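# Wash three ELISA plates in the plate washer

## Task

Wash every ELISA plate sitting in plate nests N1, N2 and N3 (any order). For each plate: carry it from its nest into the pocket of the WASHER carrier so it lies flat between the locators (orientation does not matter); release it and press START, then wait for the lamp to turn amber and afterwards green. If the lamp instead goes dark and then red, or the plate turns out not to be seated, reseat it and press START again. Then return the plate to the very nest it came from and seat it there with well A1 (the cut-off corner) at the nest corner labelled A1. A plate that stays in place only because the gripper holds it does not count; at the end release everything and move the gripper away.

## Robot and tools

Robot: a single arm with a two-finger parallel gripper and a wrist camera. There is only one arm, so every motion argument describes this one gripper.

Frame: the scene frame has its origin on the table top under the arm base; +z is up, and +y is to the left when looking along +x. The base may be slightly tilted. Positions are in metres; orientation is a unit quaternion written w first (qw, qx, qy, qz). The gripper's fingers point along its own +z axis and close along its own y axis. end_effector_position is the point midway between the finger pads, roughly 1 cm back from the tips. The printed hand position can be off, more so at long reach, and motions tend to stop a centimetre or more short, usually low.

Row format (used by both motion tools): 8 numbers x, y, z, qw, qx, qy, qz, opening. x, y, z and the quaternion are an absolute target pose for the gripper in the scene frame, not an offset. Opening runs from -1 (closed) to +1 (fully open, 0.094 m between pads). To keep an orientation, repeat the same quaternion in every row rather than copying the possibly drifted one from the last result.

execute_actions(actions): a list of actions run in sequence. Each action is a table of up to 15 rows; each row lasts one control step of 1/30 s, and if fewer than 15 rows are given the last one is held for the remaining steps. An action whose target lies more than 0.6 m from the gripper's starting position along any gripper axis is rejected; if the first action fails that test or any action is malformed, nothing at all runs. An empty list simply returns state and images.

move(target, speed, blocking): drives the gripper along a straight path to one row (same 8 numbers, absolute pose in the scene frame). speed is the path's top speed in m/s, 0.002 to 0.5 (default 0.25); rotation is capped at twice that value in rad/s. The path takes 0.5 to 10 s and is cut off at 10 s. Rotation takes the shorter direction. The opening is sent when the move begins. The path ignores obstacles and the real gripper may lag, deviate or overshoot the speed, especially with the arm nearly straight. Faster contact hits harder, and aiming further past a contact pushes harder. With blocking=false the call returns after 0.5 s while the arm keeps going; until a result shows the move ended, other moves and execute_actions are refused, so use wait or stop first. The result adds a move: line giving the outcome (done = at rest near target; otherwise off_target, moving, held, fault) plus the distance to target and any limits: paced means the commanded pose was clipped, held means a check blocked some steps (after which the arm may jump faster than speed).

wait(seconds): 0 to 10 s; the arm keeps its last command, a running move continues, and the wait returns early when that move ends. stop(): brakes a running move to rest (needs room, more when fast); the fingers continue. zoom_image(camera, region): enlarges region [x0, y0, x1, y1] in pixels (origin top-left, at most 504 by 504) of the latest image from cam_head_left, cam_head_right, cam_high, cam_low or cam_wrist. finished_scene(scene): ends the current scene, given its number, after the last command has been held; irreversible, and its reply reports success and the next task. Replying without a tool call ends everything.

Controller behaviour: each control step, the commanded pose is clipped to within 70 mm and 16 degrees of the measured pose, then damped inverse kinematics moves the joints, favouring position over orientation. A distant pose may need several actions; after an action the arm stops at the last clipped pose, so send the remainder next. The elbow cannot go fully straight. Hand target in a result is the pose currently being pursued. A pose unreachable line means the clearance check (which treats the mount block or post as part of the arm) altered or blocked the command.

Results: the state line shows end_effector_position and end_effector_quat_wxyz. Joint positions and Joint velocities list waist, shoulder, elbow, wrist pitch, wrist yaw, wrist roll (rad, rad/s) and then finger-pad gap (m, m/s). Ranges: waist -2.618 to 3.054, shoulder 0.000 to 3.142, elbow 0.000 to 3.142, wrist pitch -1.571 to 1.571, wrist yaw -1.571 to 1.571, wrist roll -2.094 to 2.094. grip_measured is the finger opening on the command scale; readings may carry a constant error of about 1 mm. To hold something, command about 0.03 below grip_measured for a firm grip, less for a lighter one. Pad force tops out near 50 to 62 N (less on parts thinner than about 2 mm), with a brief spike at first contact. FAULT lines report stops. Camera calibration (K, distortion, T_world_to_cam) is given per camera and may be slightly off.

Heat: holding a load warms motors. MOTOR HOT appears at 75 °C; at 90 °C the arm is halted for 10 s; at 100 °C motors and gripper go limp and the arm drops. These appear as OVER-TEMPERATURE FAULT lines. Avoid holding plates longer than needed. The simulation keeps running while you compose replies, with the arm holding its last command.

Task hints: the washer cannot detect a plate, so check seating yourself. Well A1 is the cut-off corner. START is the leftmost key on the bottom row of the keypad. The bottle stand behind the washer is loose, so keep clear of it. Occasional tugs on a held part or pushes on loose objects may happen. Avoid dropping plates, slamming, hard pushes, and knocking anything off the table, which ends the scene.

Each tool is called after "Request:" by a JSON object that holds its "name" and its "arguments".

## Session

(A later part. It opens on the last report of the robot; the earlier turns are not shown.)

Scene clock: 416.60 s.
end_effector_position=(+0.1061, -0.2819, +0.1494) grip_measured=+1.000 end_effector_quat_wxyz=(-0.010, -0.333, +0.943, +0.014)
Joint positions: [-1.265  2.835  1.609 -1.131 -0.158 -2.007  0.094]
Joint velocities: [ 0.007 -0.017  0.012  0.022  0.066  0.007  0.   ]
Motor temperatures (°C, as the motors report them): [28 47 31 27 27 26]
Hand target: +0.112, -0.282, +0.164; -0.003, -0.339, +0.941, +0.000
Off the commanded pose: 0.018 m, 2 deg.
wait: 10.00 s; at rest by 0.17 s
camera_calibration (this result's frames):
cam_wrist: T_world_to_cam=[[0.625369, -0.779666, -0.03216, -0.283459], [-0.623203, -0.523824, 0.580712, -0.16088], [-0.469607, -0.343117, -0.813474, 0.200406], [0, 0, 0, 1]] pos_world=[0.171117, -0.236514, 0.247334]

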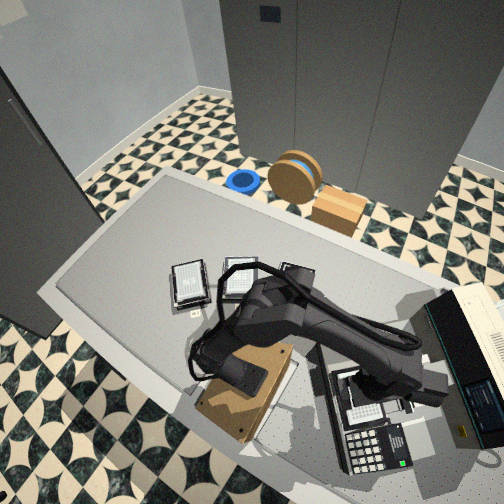

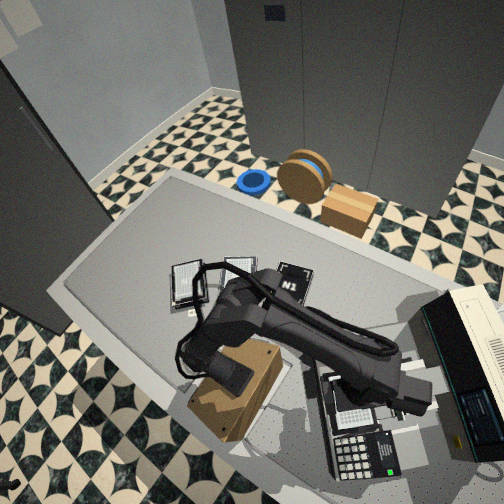

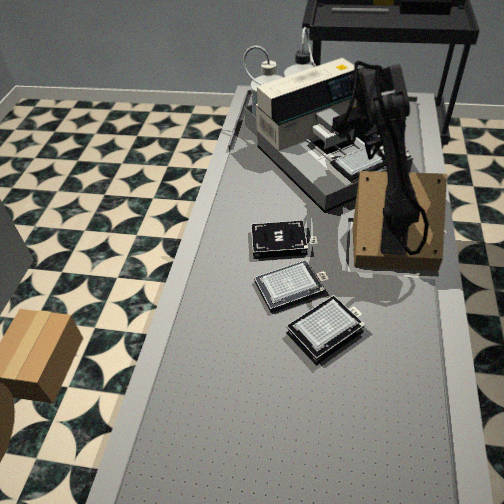

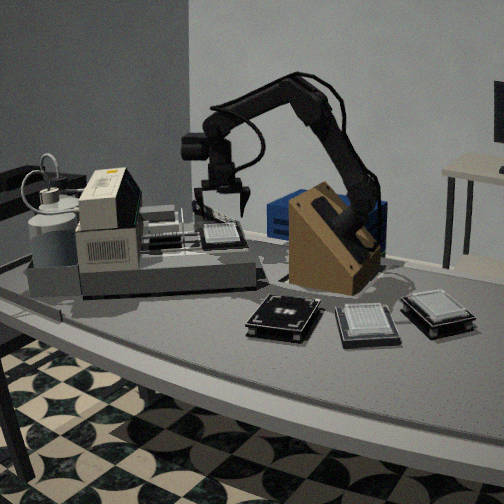

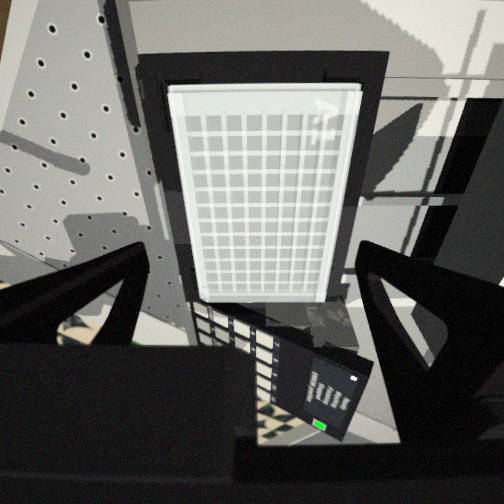

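Request:
{"name": "move", "arguments": {"target": [0.116,-0.283,0.102,0,-0.341,0.94,0,1], "speed": 0.03}}

Request:
{"name": "execute_actions", "arguments": {"actions": [[[0.115,-0.282,0.102,0,-0.341,0.94,0,0.73]],[[0.115,-0.282,0.102,0,-0.341,0.94,0,0.73]]]}}

Request:
{"name": "move", "arguments": {"target": [0.113,-0.284,0.18,0,-0.341,0.94,0,0.73], "speed": 0.05}}

Request:
{"name": "move", "arguments": {"target": [0.29,-0.14,0.19,0,-0.25,0.968,0,0.73], "speed": 0.15}}

Request:
{"name": "move", "arguments": {"target": [0.335,0.022,0.13,0,-0.105,0.9945,0,0.73], "speed": 0.15}}

Request:
{"name": "move", "arguments": {"target": [0.3345,0.02,0.056,0,-0.105,0.9945,0,0.73], "speed": 0.04}}

Scene clock: 425.60 s.
end_effector_position=(+0.1117, -0.2834, +0.1052) grip_measured=+1.000 end_effector_quat_wxyz=(-0.007, -0.342, +0.940, +0.000)
Joint positions: [-1.231  2.869  1.485 -0.941 -0.19  -1.995  0.094]
Joint velocities: [-0.007 -0.007 -0.002 -0.037  0.007 -0.037  0.   ]
Motor temperatures (°C, as the motors report them): [28 47 31 27 27 26]
Hand target: +0.115, -0.282, +0.102; -0.000, -0.341, +0.940, +0.000
Off the commanded pose: 0.005 m, 1 deg.
move: done
camera_calibration (this result's frames):
cam_wrist: T_world_to_cam=[[0.639785, -0.768541, -0.00431704, -0.290895], [-0.622222, -0.52126, 0.584061, -0.132236], [-0.451125, -0.370988, -0.811698, 0.156414], [0, 0, 0, 1]] pos_world=[0.174393, -0.234466, 0.202939]

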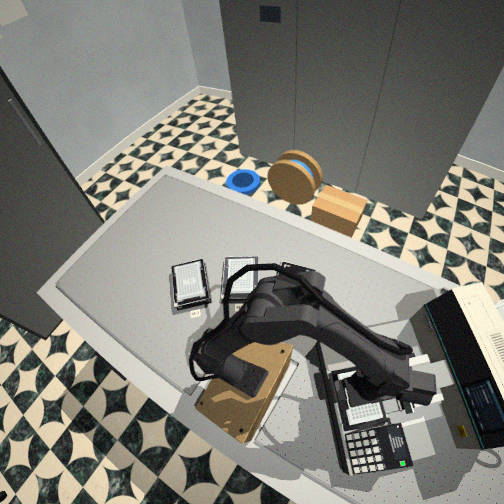

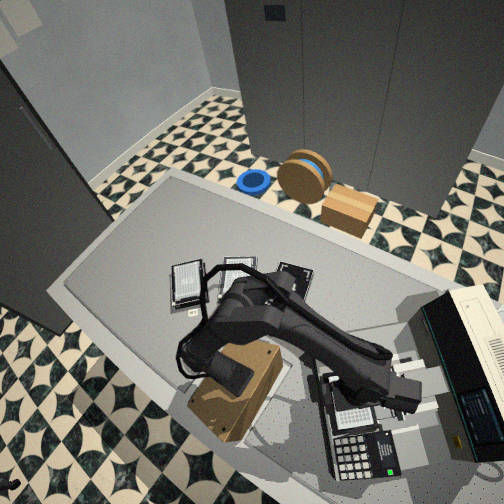

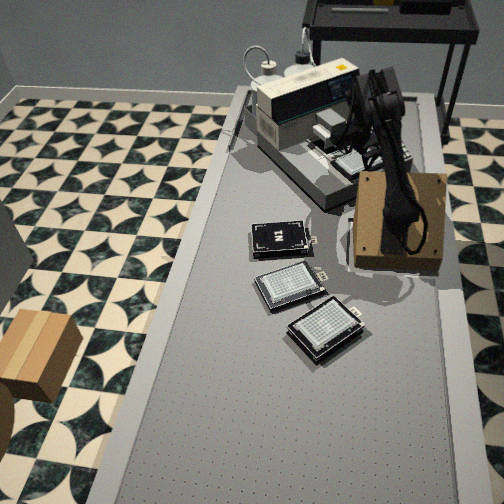

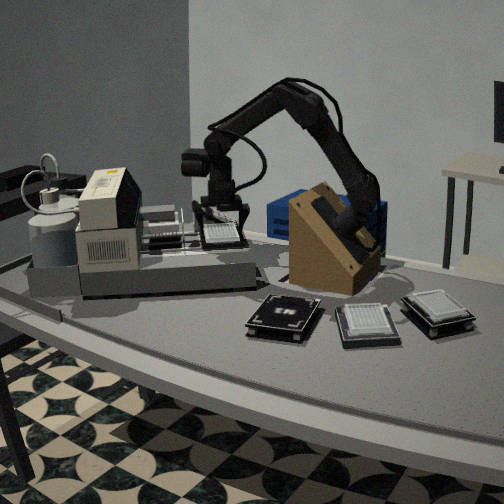

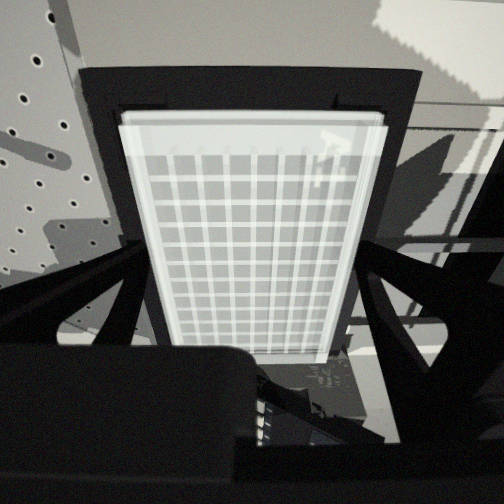

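Scene clock: 426.60 s.
end_effector_position=(+0.1117, -0.2835, +0.1052) grip_measured=+0.759 end_effector_quat_wxyz=(-0.007, -0.342, +0.940, +0.000)
Joint positions: [-1.231  2.869  1.485 -0.94  -0.19  -1.995  0.083]
Joint velocities: [ 0.002  0.007 -0.012  0.007 -0.007  0.022  0.002]
Motor temperatures (°C, as the motors report them): [28 47 31 27 27 26]
Hand target: +0.115, -0.282, +0.102; -0.000, -0.341, +0.940, +0.000
Off the commanded pose: 0.005 m, 1 deg.
camera_calibration (this result's frames):
cam_wrist: T_world_to_cam=[[0.639845, -0.768493, -0.00397606, -0.291009], [-0.622241, -0.521098, 0.584186, -0.132232], [-0.451015, -0.371314, -0.81161, 0.156278], [0, 0, 0, 1]] pos_world=[0.174404, -0.234516, 0.202928]

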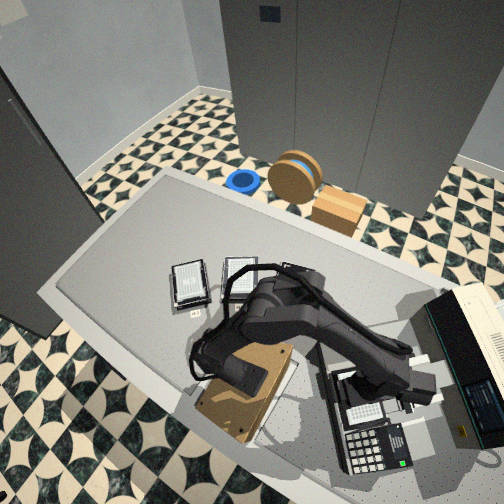

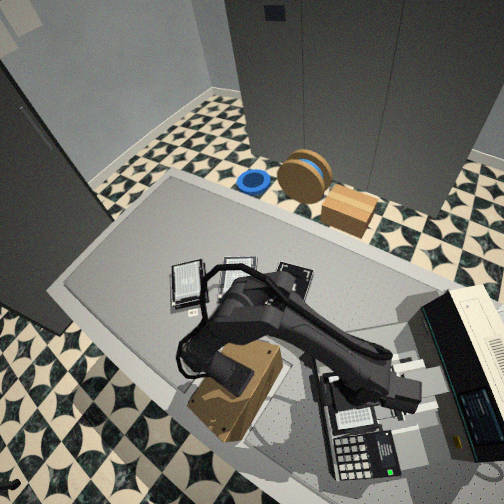

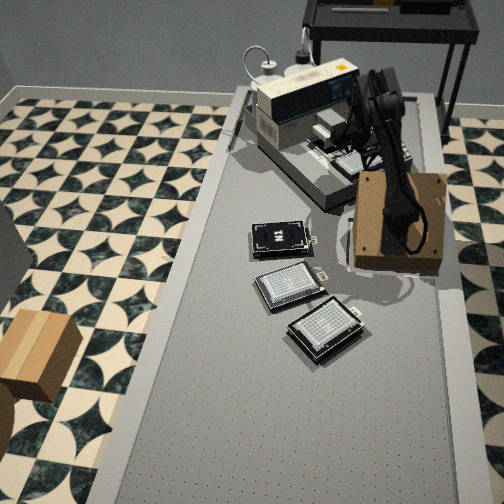

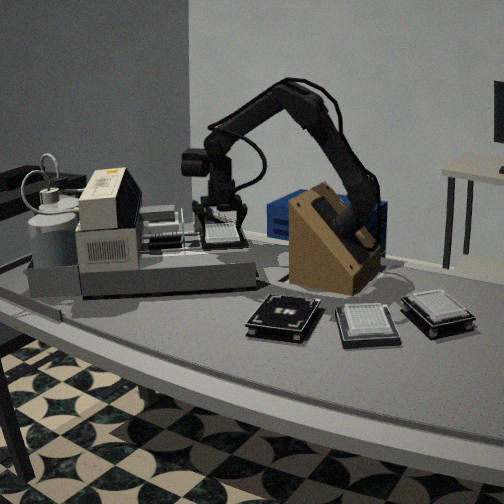

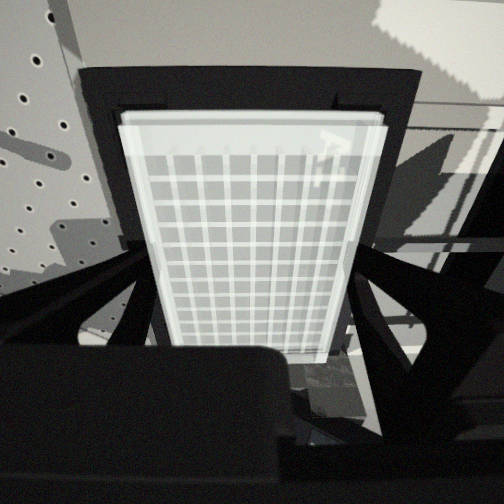

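Scene clock: 428.57 s.
end_effector_position=(+0.1135, -0.2826, +0.1598) grip_measured=+0.759 end_effector_quat_wxyz=(-0.005, -0.341, +0.940, +0.016)
Joint positions: [-1.257  2.841  1.663 -1.184 -0.174 -2.018  0.083]
Joint velocities: [ 0.017 -0.007 -0.017 -0.007 -0.007 -0.051  0.001]
Motor temperatures (°C, as the motors report them): [28 47 31 27 27 26]
Hand target: +0.114, -0.285, +0.179; +0.000, -0.341, +0.940, -0.000
Off the commanded pose: 0.020 m, 2 deg.
move: off_target
camera_calibration (this result's frames):
cam_wrist: T_world_to_cam=[[0.637465, -0.769776, -0.0329167, -0.286707], [-0.620231, -0.538034, 0.570817, -0.165391], [-0.457112, -0.34346, -0.820417, 0.211691], [0, 0, 0, 1]] pos_world=[0.176951, -0.236979, 0.258646]

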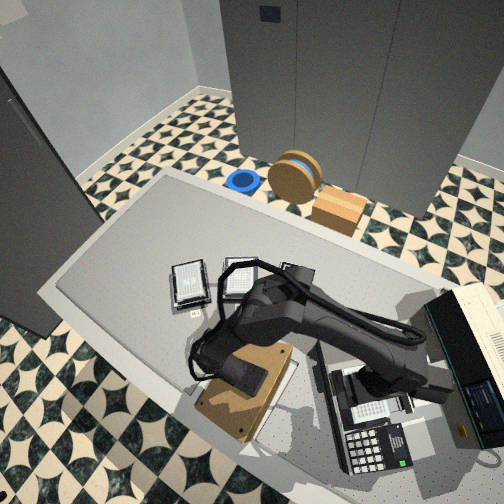

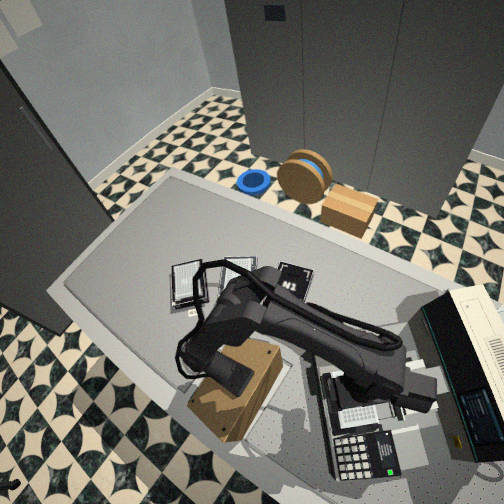

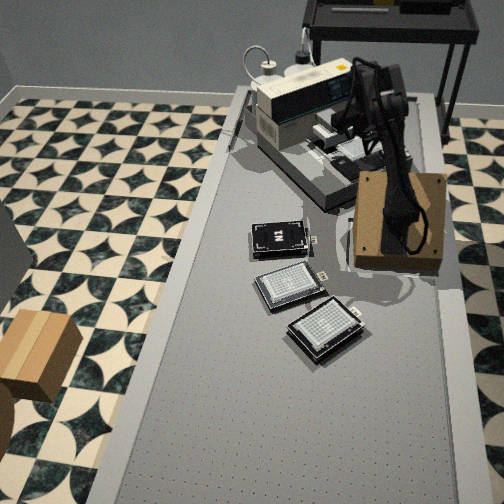

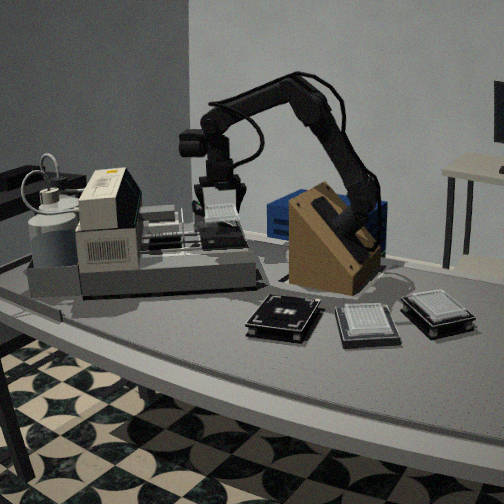

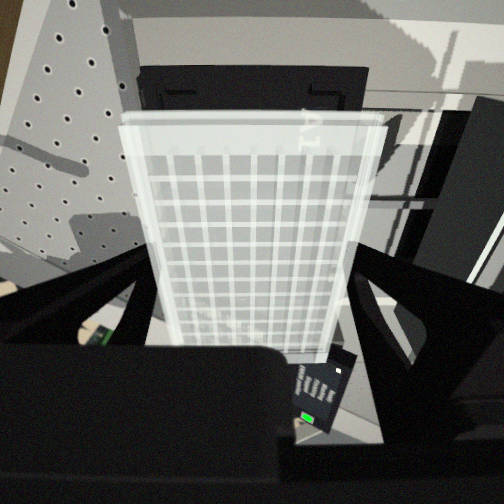

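Scene clock: 430.67 s.
end_effector_position=(+0.2792, -0.1455, +0.1736) grip_measured=+0.759 end_effector_quat_wxyz=(-0.022, -0.247, +0.969, +0.006)
Joint positions: [-0.734  2.552  1.61  -1.266 -0.486 -1.4    0.083]
Joint velocities: [-0.017  0.002  0.007 -0.022  0.051  0.051 -0.   ]
Motor temperatures (°C, as the motors report them): [28 47 31 27 27 26]
Hand target: +0.286, -0.143, +0.189; -0.005, -0.246, +0.969, -0.004
Off the commanded pose: 0.020 m, 3 deg.
move: off_target
camera_calibration (this result's frames):
cam_wrist: T_world_to_cam=[[0.475252, -0.879608, -0.0206319, -0.25918], [-0.693893, -0.389122, 0.605885, 0.0394186], [-0.54097, -0.273631, -0.795285, 0.375138], [0, 0, 0, 1]] pos_world=[0.353466, -0.109989, 0.269111]

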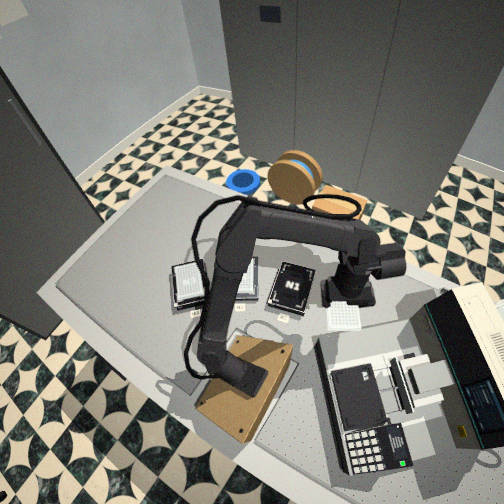

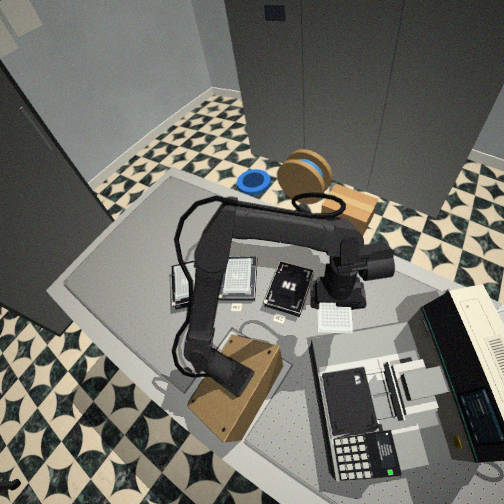

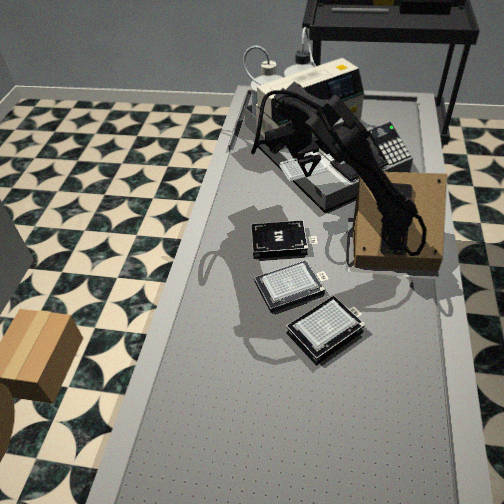

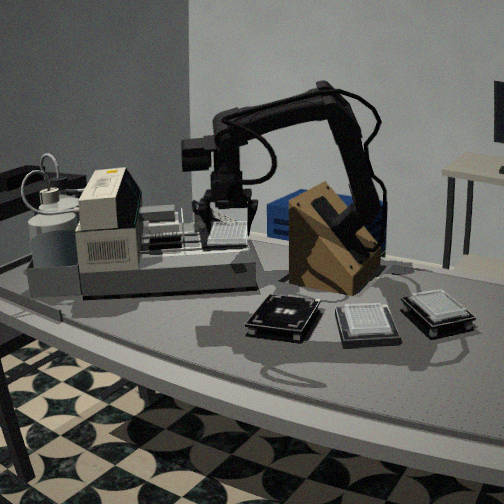

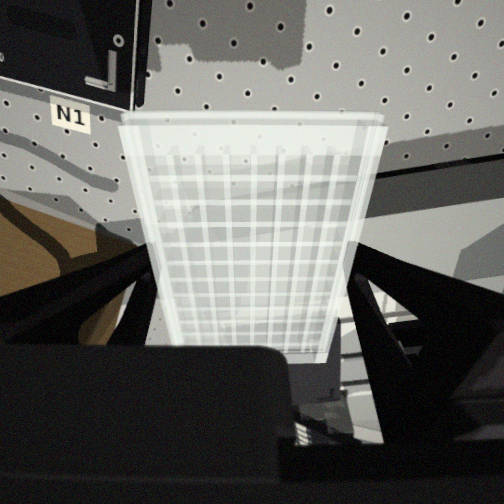

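Scene clock: 432.50 s.
end_effector_position=(+0.3273, +0.0182, +0.1218) grip_measured=+0.759 end_effector_quat_wxyz=(-0.025, -0.099, +0.995, -0.002)
Joint positions: [-0.304  2.206  1.362 -1.106 -0.69  -0.646  0.083]
Joint velocities: [ 0.007  0.012 -0.022 -0.022 -0.037 -0.051  0.   ]
Motor temperatures (°C, as the motors report them): [28 46 31 27 27 26]
Hand target: +0.333, +0.019, +0.131; -0.003, -0.103, +0.995, -0.006
Off the commanded pose: 0.012 m, 3 deg.
move: off_target
camera_calibration (this result's frames):
cam_wrist: T_world_to_cam=[[0.194078, -0.980986, -0.000129691, -0.047802], [-0.774687, -0.153345, 0.61347, 0.189094], [-0.601825, -0.11896, -0.789718, 0.421145], [0, 0, 0, 1]] pos_world=[0.409222, 0.0322031, 0.216576]

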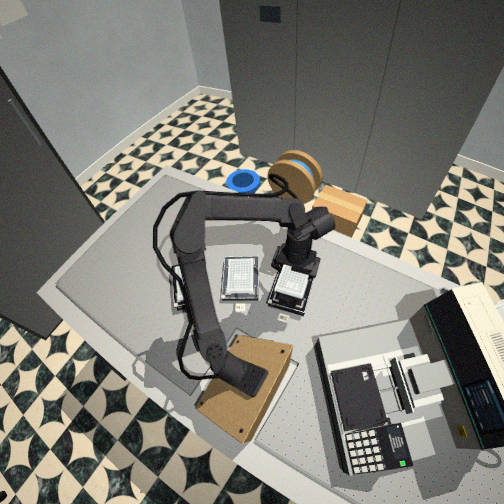

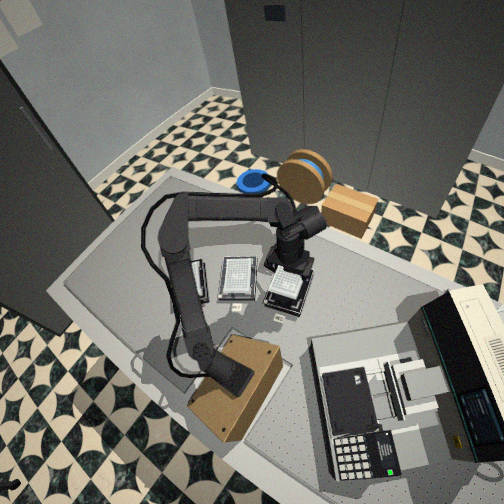

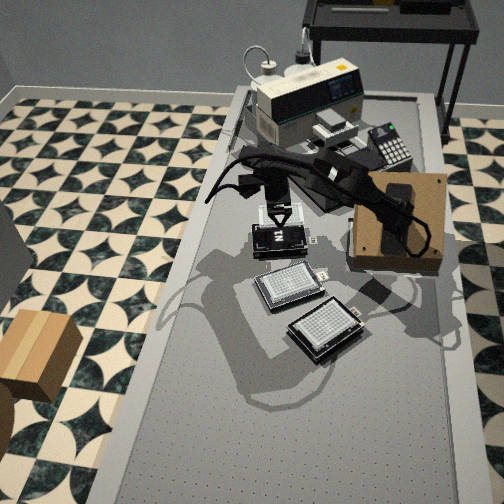

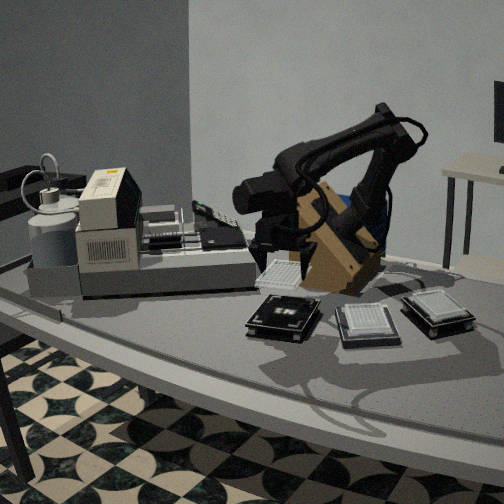

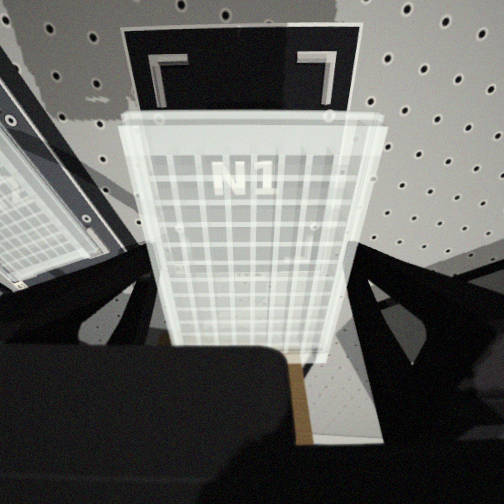

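Scene clock: 434.63 s.
end_effector_position=(+0.3314, +0.0224, +0.0568) grip_measured=+0.759 end_effector_quat_wxyz=(-0.009, -0.109, +0.994, -0.006)
Joint positions: [-0.17   2.228  1.198 -0.765 -0.737 -0.467  0.083]
Joint velocities: [-0.012 -0.017 -0.022 -0.139  0.051 -0.022 -0.001]
Motor temperatures (°C, as the motors report them): [28 46 31 27 27 26]
Hand target: +0.333, +0.019, +0.056; -0.001, -0.105, +0.995, -0.002
Off the commanded pose: 0.004 m, 1 deg.
move: done
camera_calibration (this result's frames):
cam_wrist: T_world_to_cam=[[0.212817, -0.97703, 0.0110599, -0.0513944], [-0.791647, -0.16578, 0.588058, 0.240117], [-0.572717, -0.133904, -0.808743, 0.364555], [0, 0, 0, 1]] pos_world=[0.409812, 0.038408, 0.154197]

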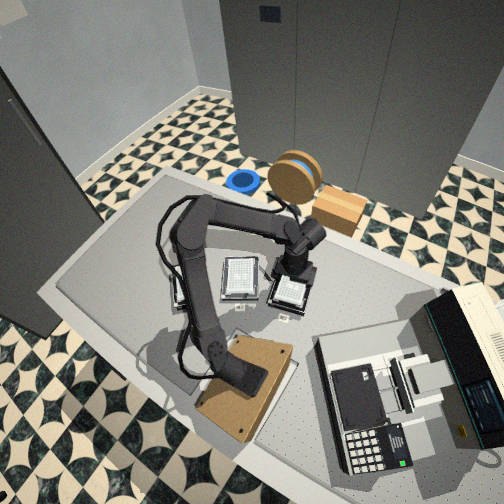

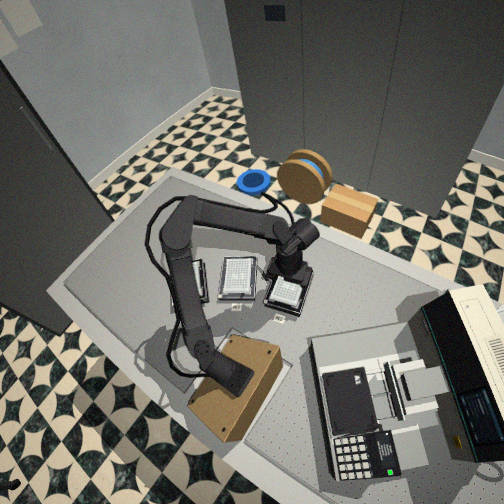

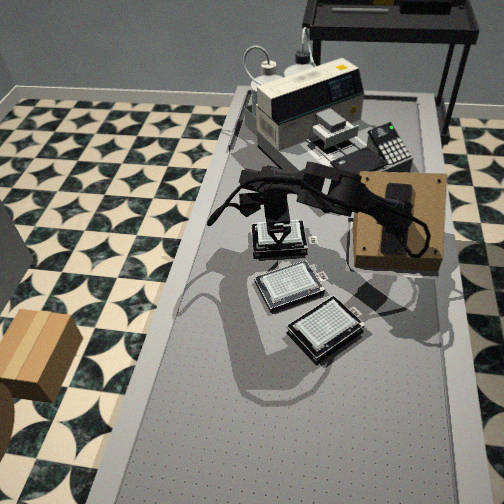

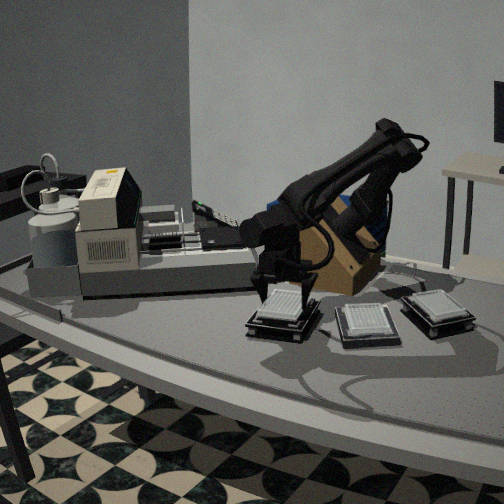

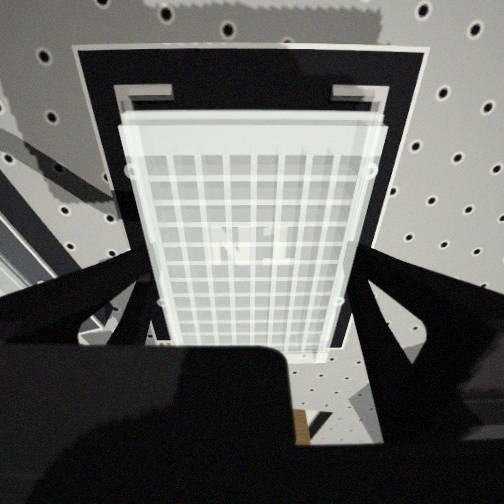

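Request:
{"name": "move", "arguments": {"target": [0.3335,0.019,0.049,0,-0.104,0.9946,0,0.73], "speed": 0.008}}

Scene clock: 438.97 s.
end_effector_position=(+0.3329, +0.0219, +0.0509) grip_measured=+0.759 end_effector_quat_wxyz=(-0.006, -0.107, +0.994, -0.003)
Joint positions: [-0.161  2.239  1.19  -0.733 -0.746 -0.448  0.083]
Joint velocities: [ 0.007 -0.012  0.002 -0.007 -0.066 -0.037 -0.   ]
Motor temperatures (°C, as the motors report them): [29 45 30 27 27 26]
Hand target: +0.333, +0.019, +0.049; -0.000, -0.104, +0.995, -0.000
Off the commanded pose: 0.004 m, 1 deg.
move: done
camera_calibration (this result's frames):
cam_wrist: T_world_to_cam=[[0.208467, -0.978009, 0.00625856, -0.0504016], [-0.795567, -0.16585, 0.582724, 0.246242], [-0.568872, -0.126458, -0.812646, 0.359262], [0, 0, 0, 1]] pos_world=[0.410783, 0.0369775, 0.148777]

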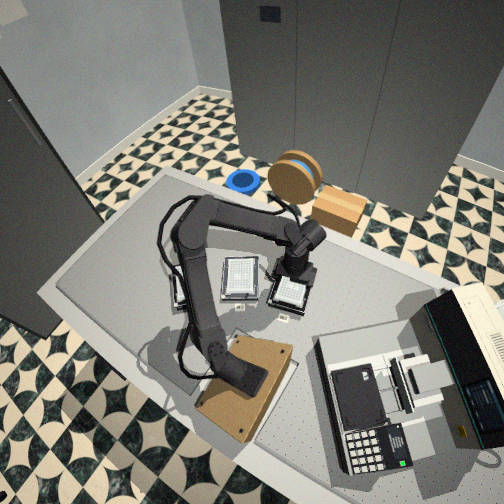

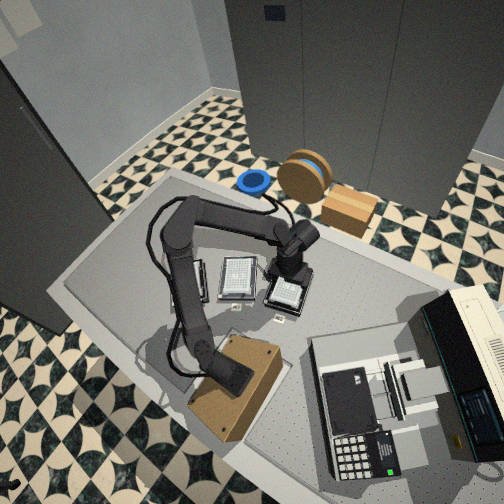

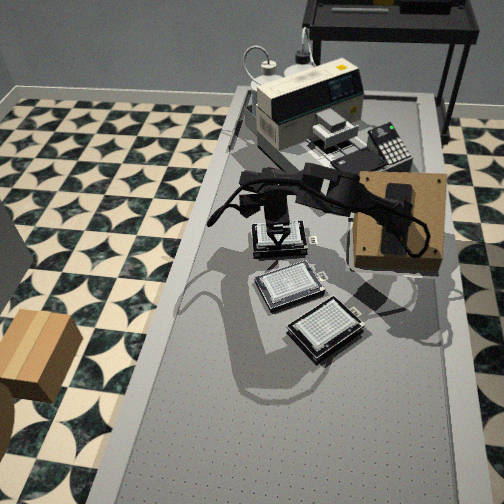

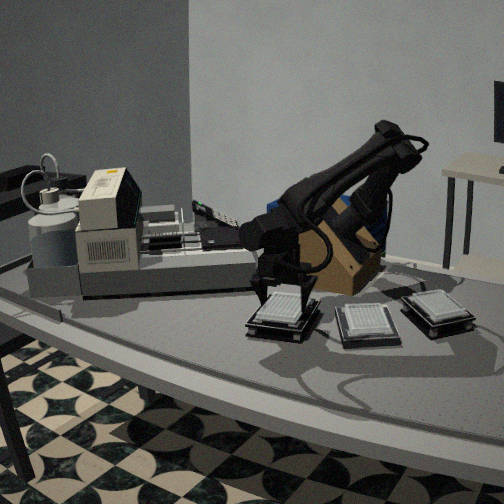

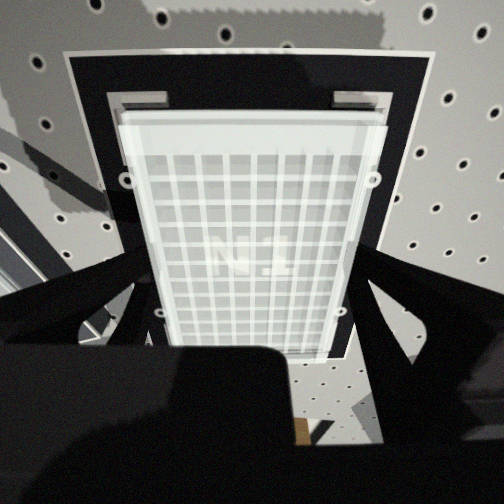

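Request:
{"name": "move", "arguments": {"target": [0.333,0.02,0.045,0,-0.105,0.9945,0,0.73], "speed": 0.006}}

Scene clock: 442.27 s.
end_effector_position=(+0.3326, +0.0224, +0.0485) grip_measured=+0.759 end_effector_quat_wxyz=(-0.006, -0.108, +0.994, -0.005)
Joint positions: [-0.154  2.239  1.185 -0.722 -0.744 -0.441  0.083]
Joint velocities: [ 0.007 -0.007 -0.007  0.022  0.007  0.007  0.001]
Motor temperatures (°C, as the motors report them): [29 44 30 27 27 26]
Hand target: +0.333, +0.020, +0.045; -0.001, -0.105, +0.994, +0.000
Off the commanded pose: 0.004 m, 1 deg.
move: done
camera_calibration (this result's frames):
cam_wrist: T_world_to_cam=[[0.210288, -0.977596, 0.00921623, -0.0506406], [-0.794768, -0.165456, 0.583924, 0.247186], [-0.569317, -0.130117, -0.811756, 0.35747], [0, 0, 0, 1]] pos_world=[0.410619, 0.0379054, 0.146307]

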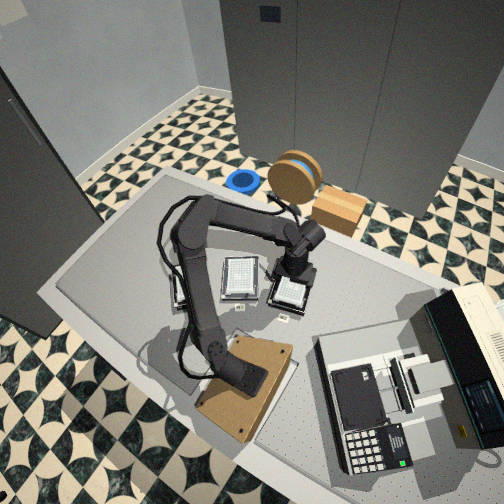

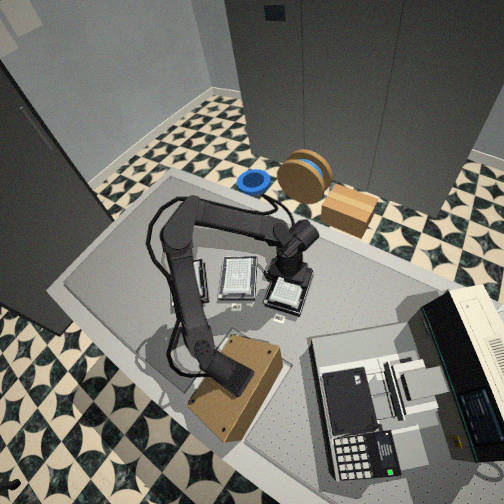

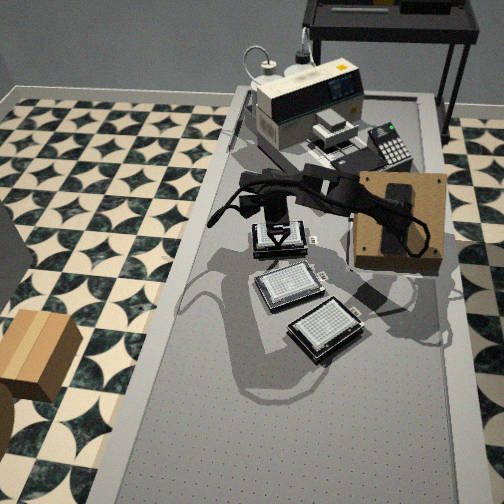

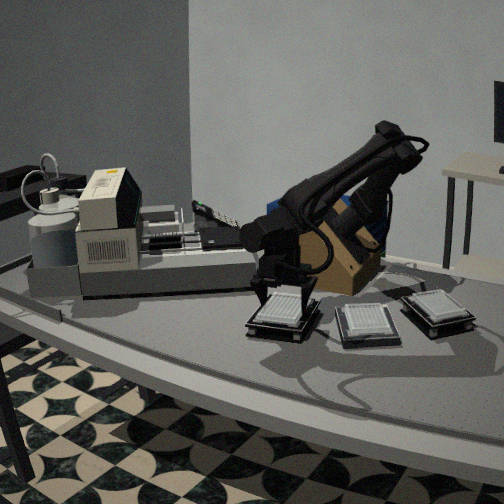

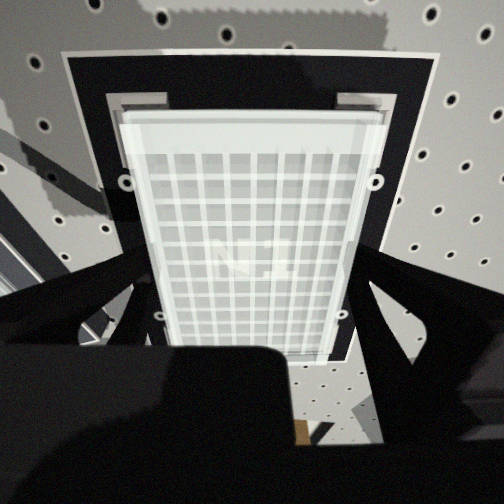

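Request:
{"name": "execute_actions", "arguments": {"actions": [[[0.333,0.02,0.045,0,-0.105,0.9945,0,1]],[[0.333,0.02,0.045,0,-0.105,0.9945,0,1]]]}}

Request:
{"name": "move", "arguments": {"target": [0.335,0.022,0.16,0,-0.105,0.9945,0,1], "speed": 0.07}}

Scene clock: 446.93 s.
end_effector_position=(+0.3341, +0.0232, +0.0475) grip_measured=+1.000 end_effector_quat_wxyz=(-0.004, -0.111, +0.994, -0.005)
Joint positions: [-0.15   2.239  1.185 -0.713 -0.746 -0.437  0.094]
Joint velocities: [-0.012 -0.007 -0.007  0.037  0.051 -0.022  0.   ]
Motor temperatures (°C, as the motors report them): [29 43 30 27 27 26]
Hand target: +0.333, +0.020, +0.045; -0.000, -0.105, +0.994, +0.000
Off the commanded pose: 0.004 m, 1 deg.
camera_calibration (this result's frames):
cam_wrist: T_world_to_cam=[[0.216076, -0.976325, 0.0100675, -0.0521049], [-0.7959, -0.170154, 0.581026, 0.249717], [-0.565557, -0.133558, -0.813823, 0.356537], [0, 0, 0, 1]] pos_world=[0.41165, 0.0392374, 0.145591]

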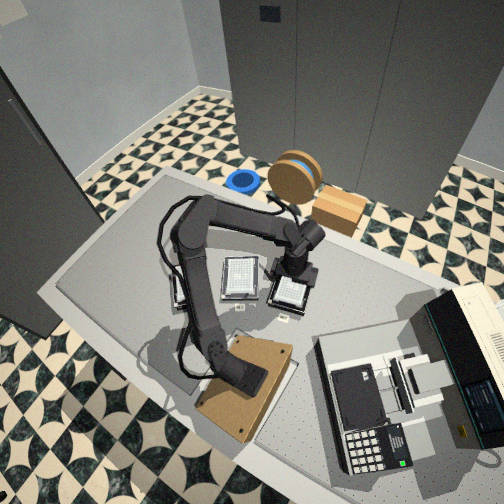

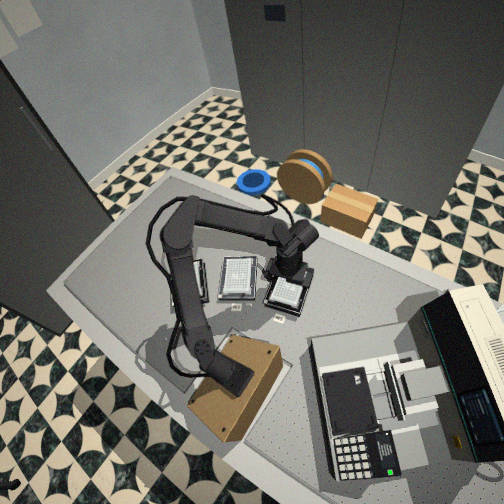

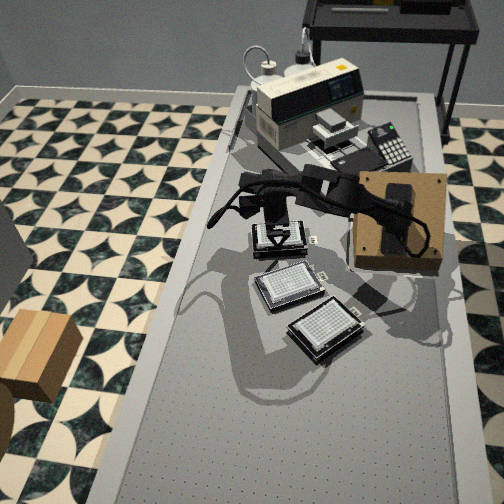

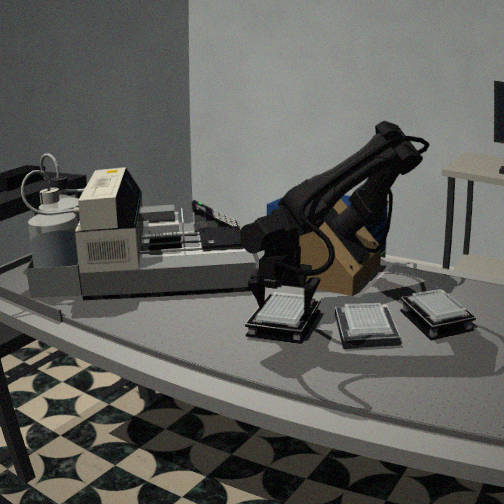

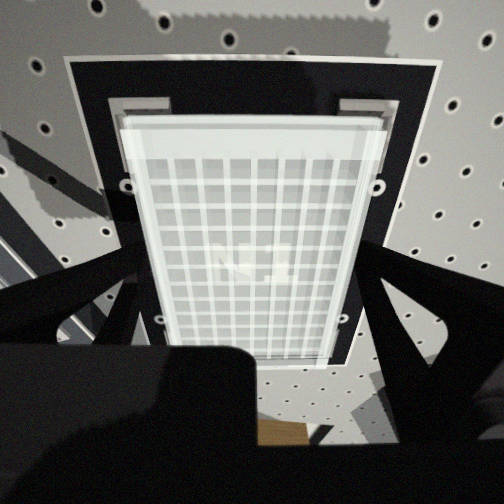

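Scene clock: 449.10 s.
end_effector_position=(+0.3311, +0.0215, +0.1422) grip_measured=+1.000 end_effector_quat_wxyz=(-0.019, -0.099, +0.995, +0.011)
Joint positions: [-0.341  2.211  1.43  -1.203 -0.703 -0.695  0.094]
Joint velocities: [ 0.002 -0.022 -0.022 -0.051 -0.037  0.051  0.   ]
Motor temperatures (°C, as the motors report them): [30 43 30 27 27 26]
Hand target: +0.338, +0.023, +0.159; +0.001, -0.106, +0.994, +0.003
Off the commanded pose: 0.018 m, 3 deg.
move: off_target
camera_calibration (this result's frames):
cam_wrist: T_world_to_cam=[[0.193206, -0.98087, -0.0237588, -0.0416375], [-0.780193, -0.168271, 0.602482, 0.183757], [-0.594955, -0.0978668, -0.797779, 0.438342], [0, 0, 0, 1]] pos_world=[0.412204, 0.0329791, 0.238]

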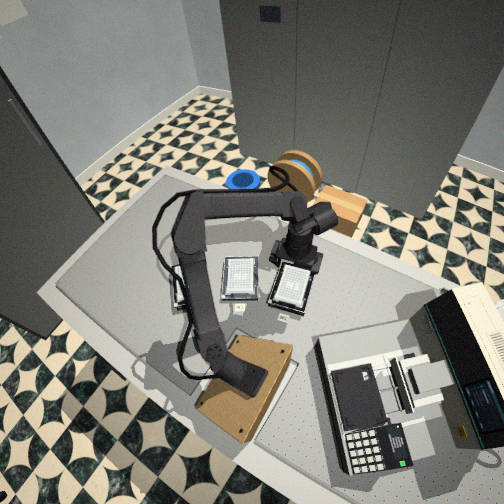

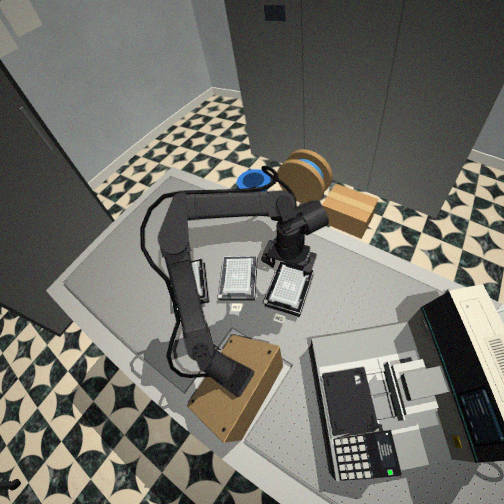

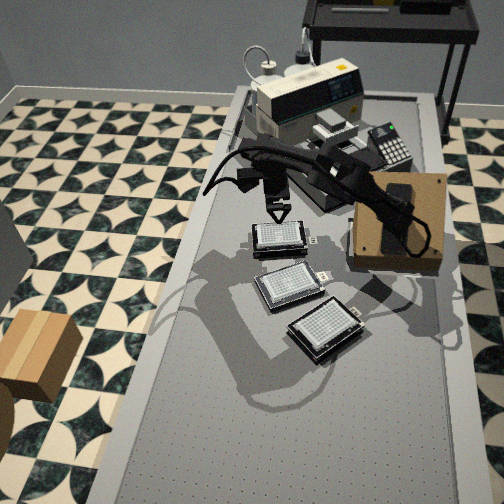

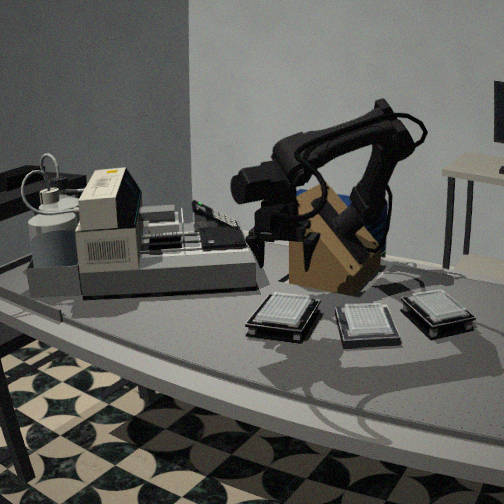

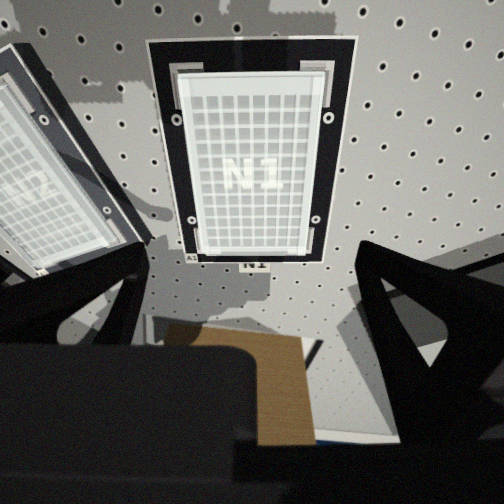

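Request:
{"name": "finished_scene", "arguments": {"scene": 2}}

The scene is finished: the task was done.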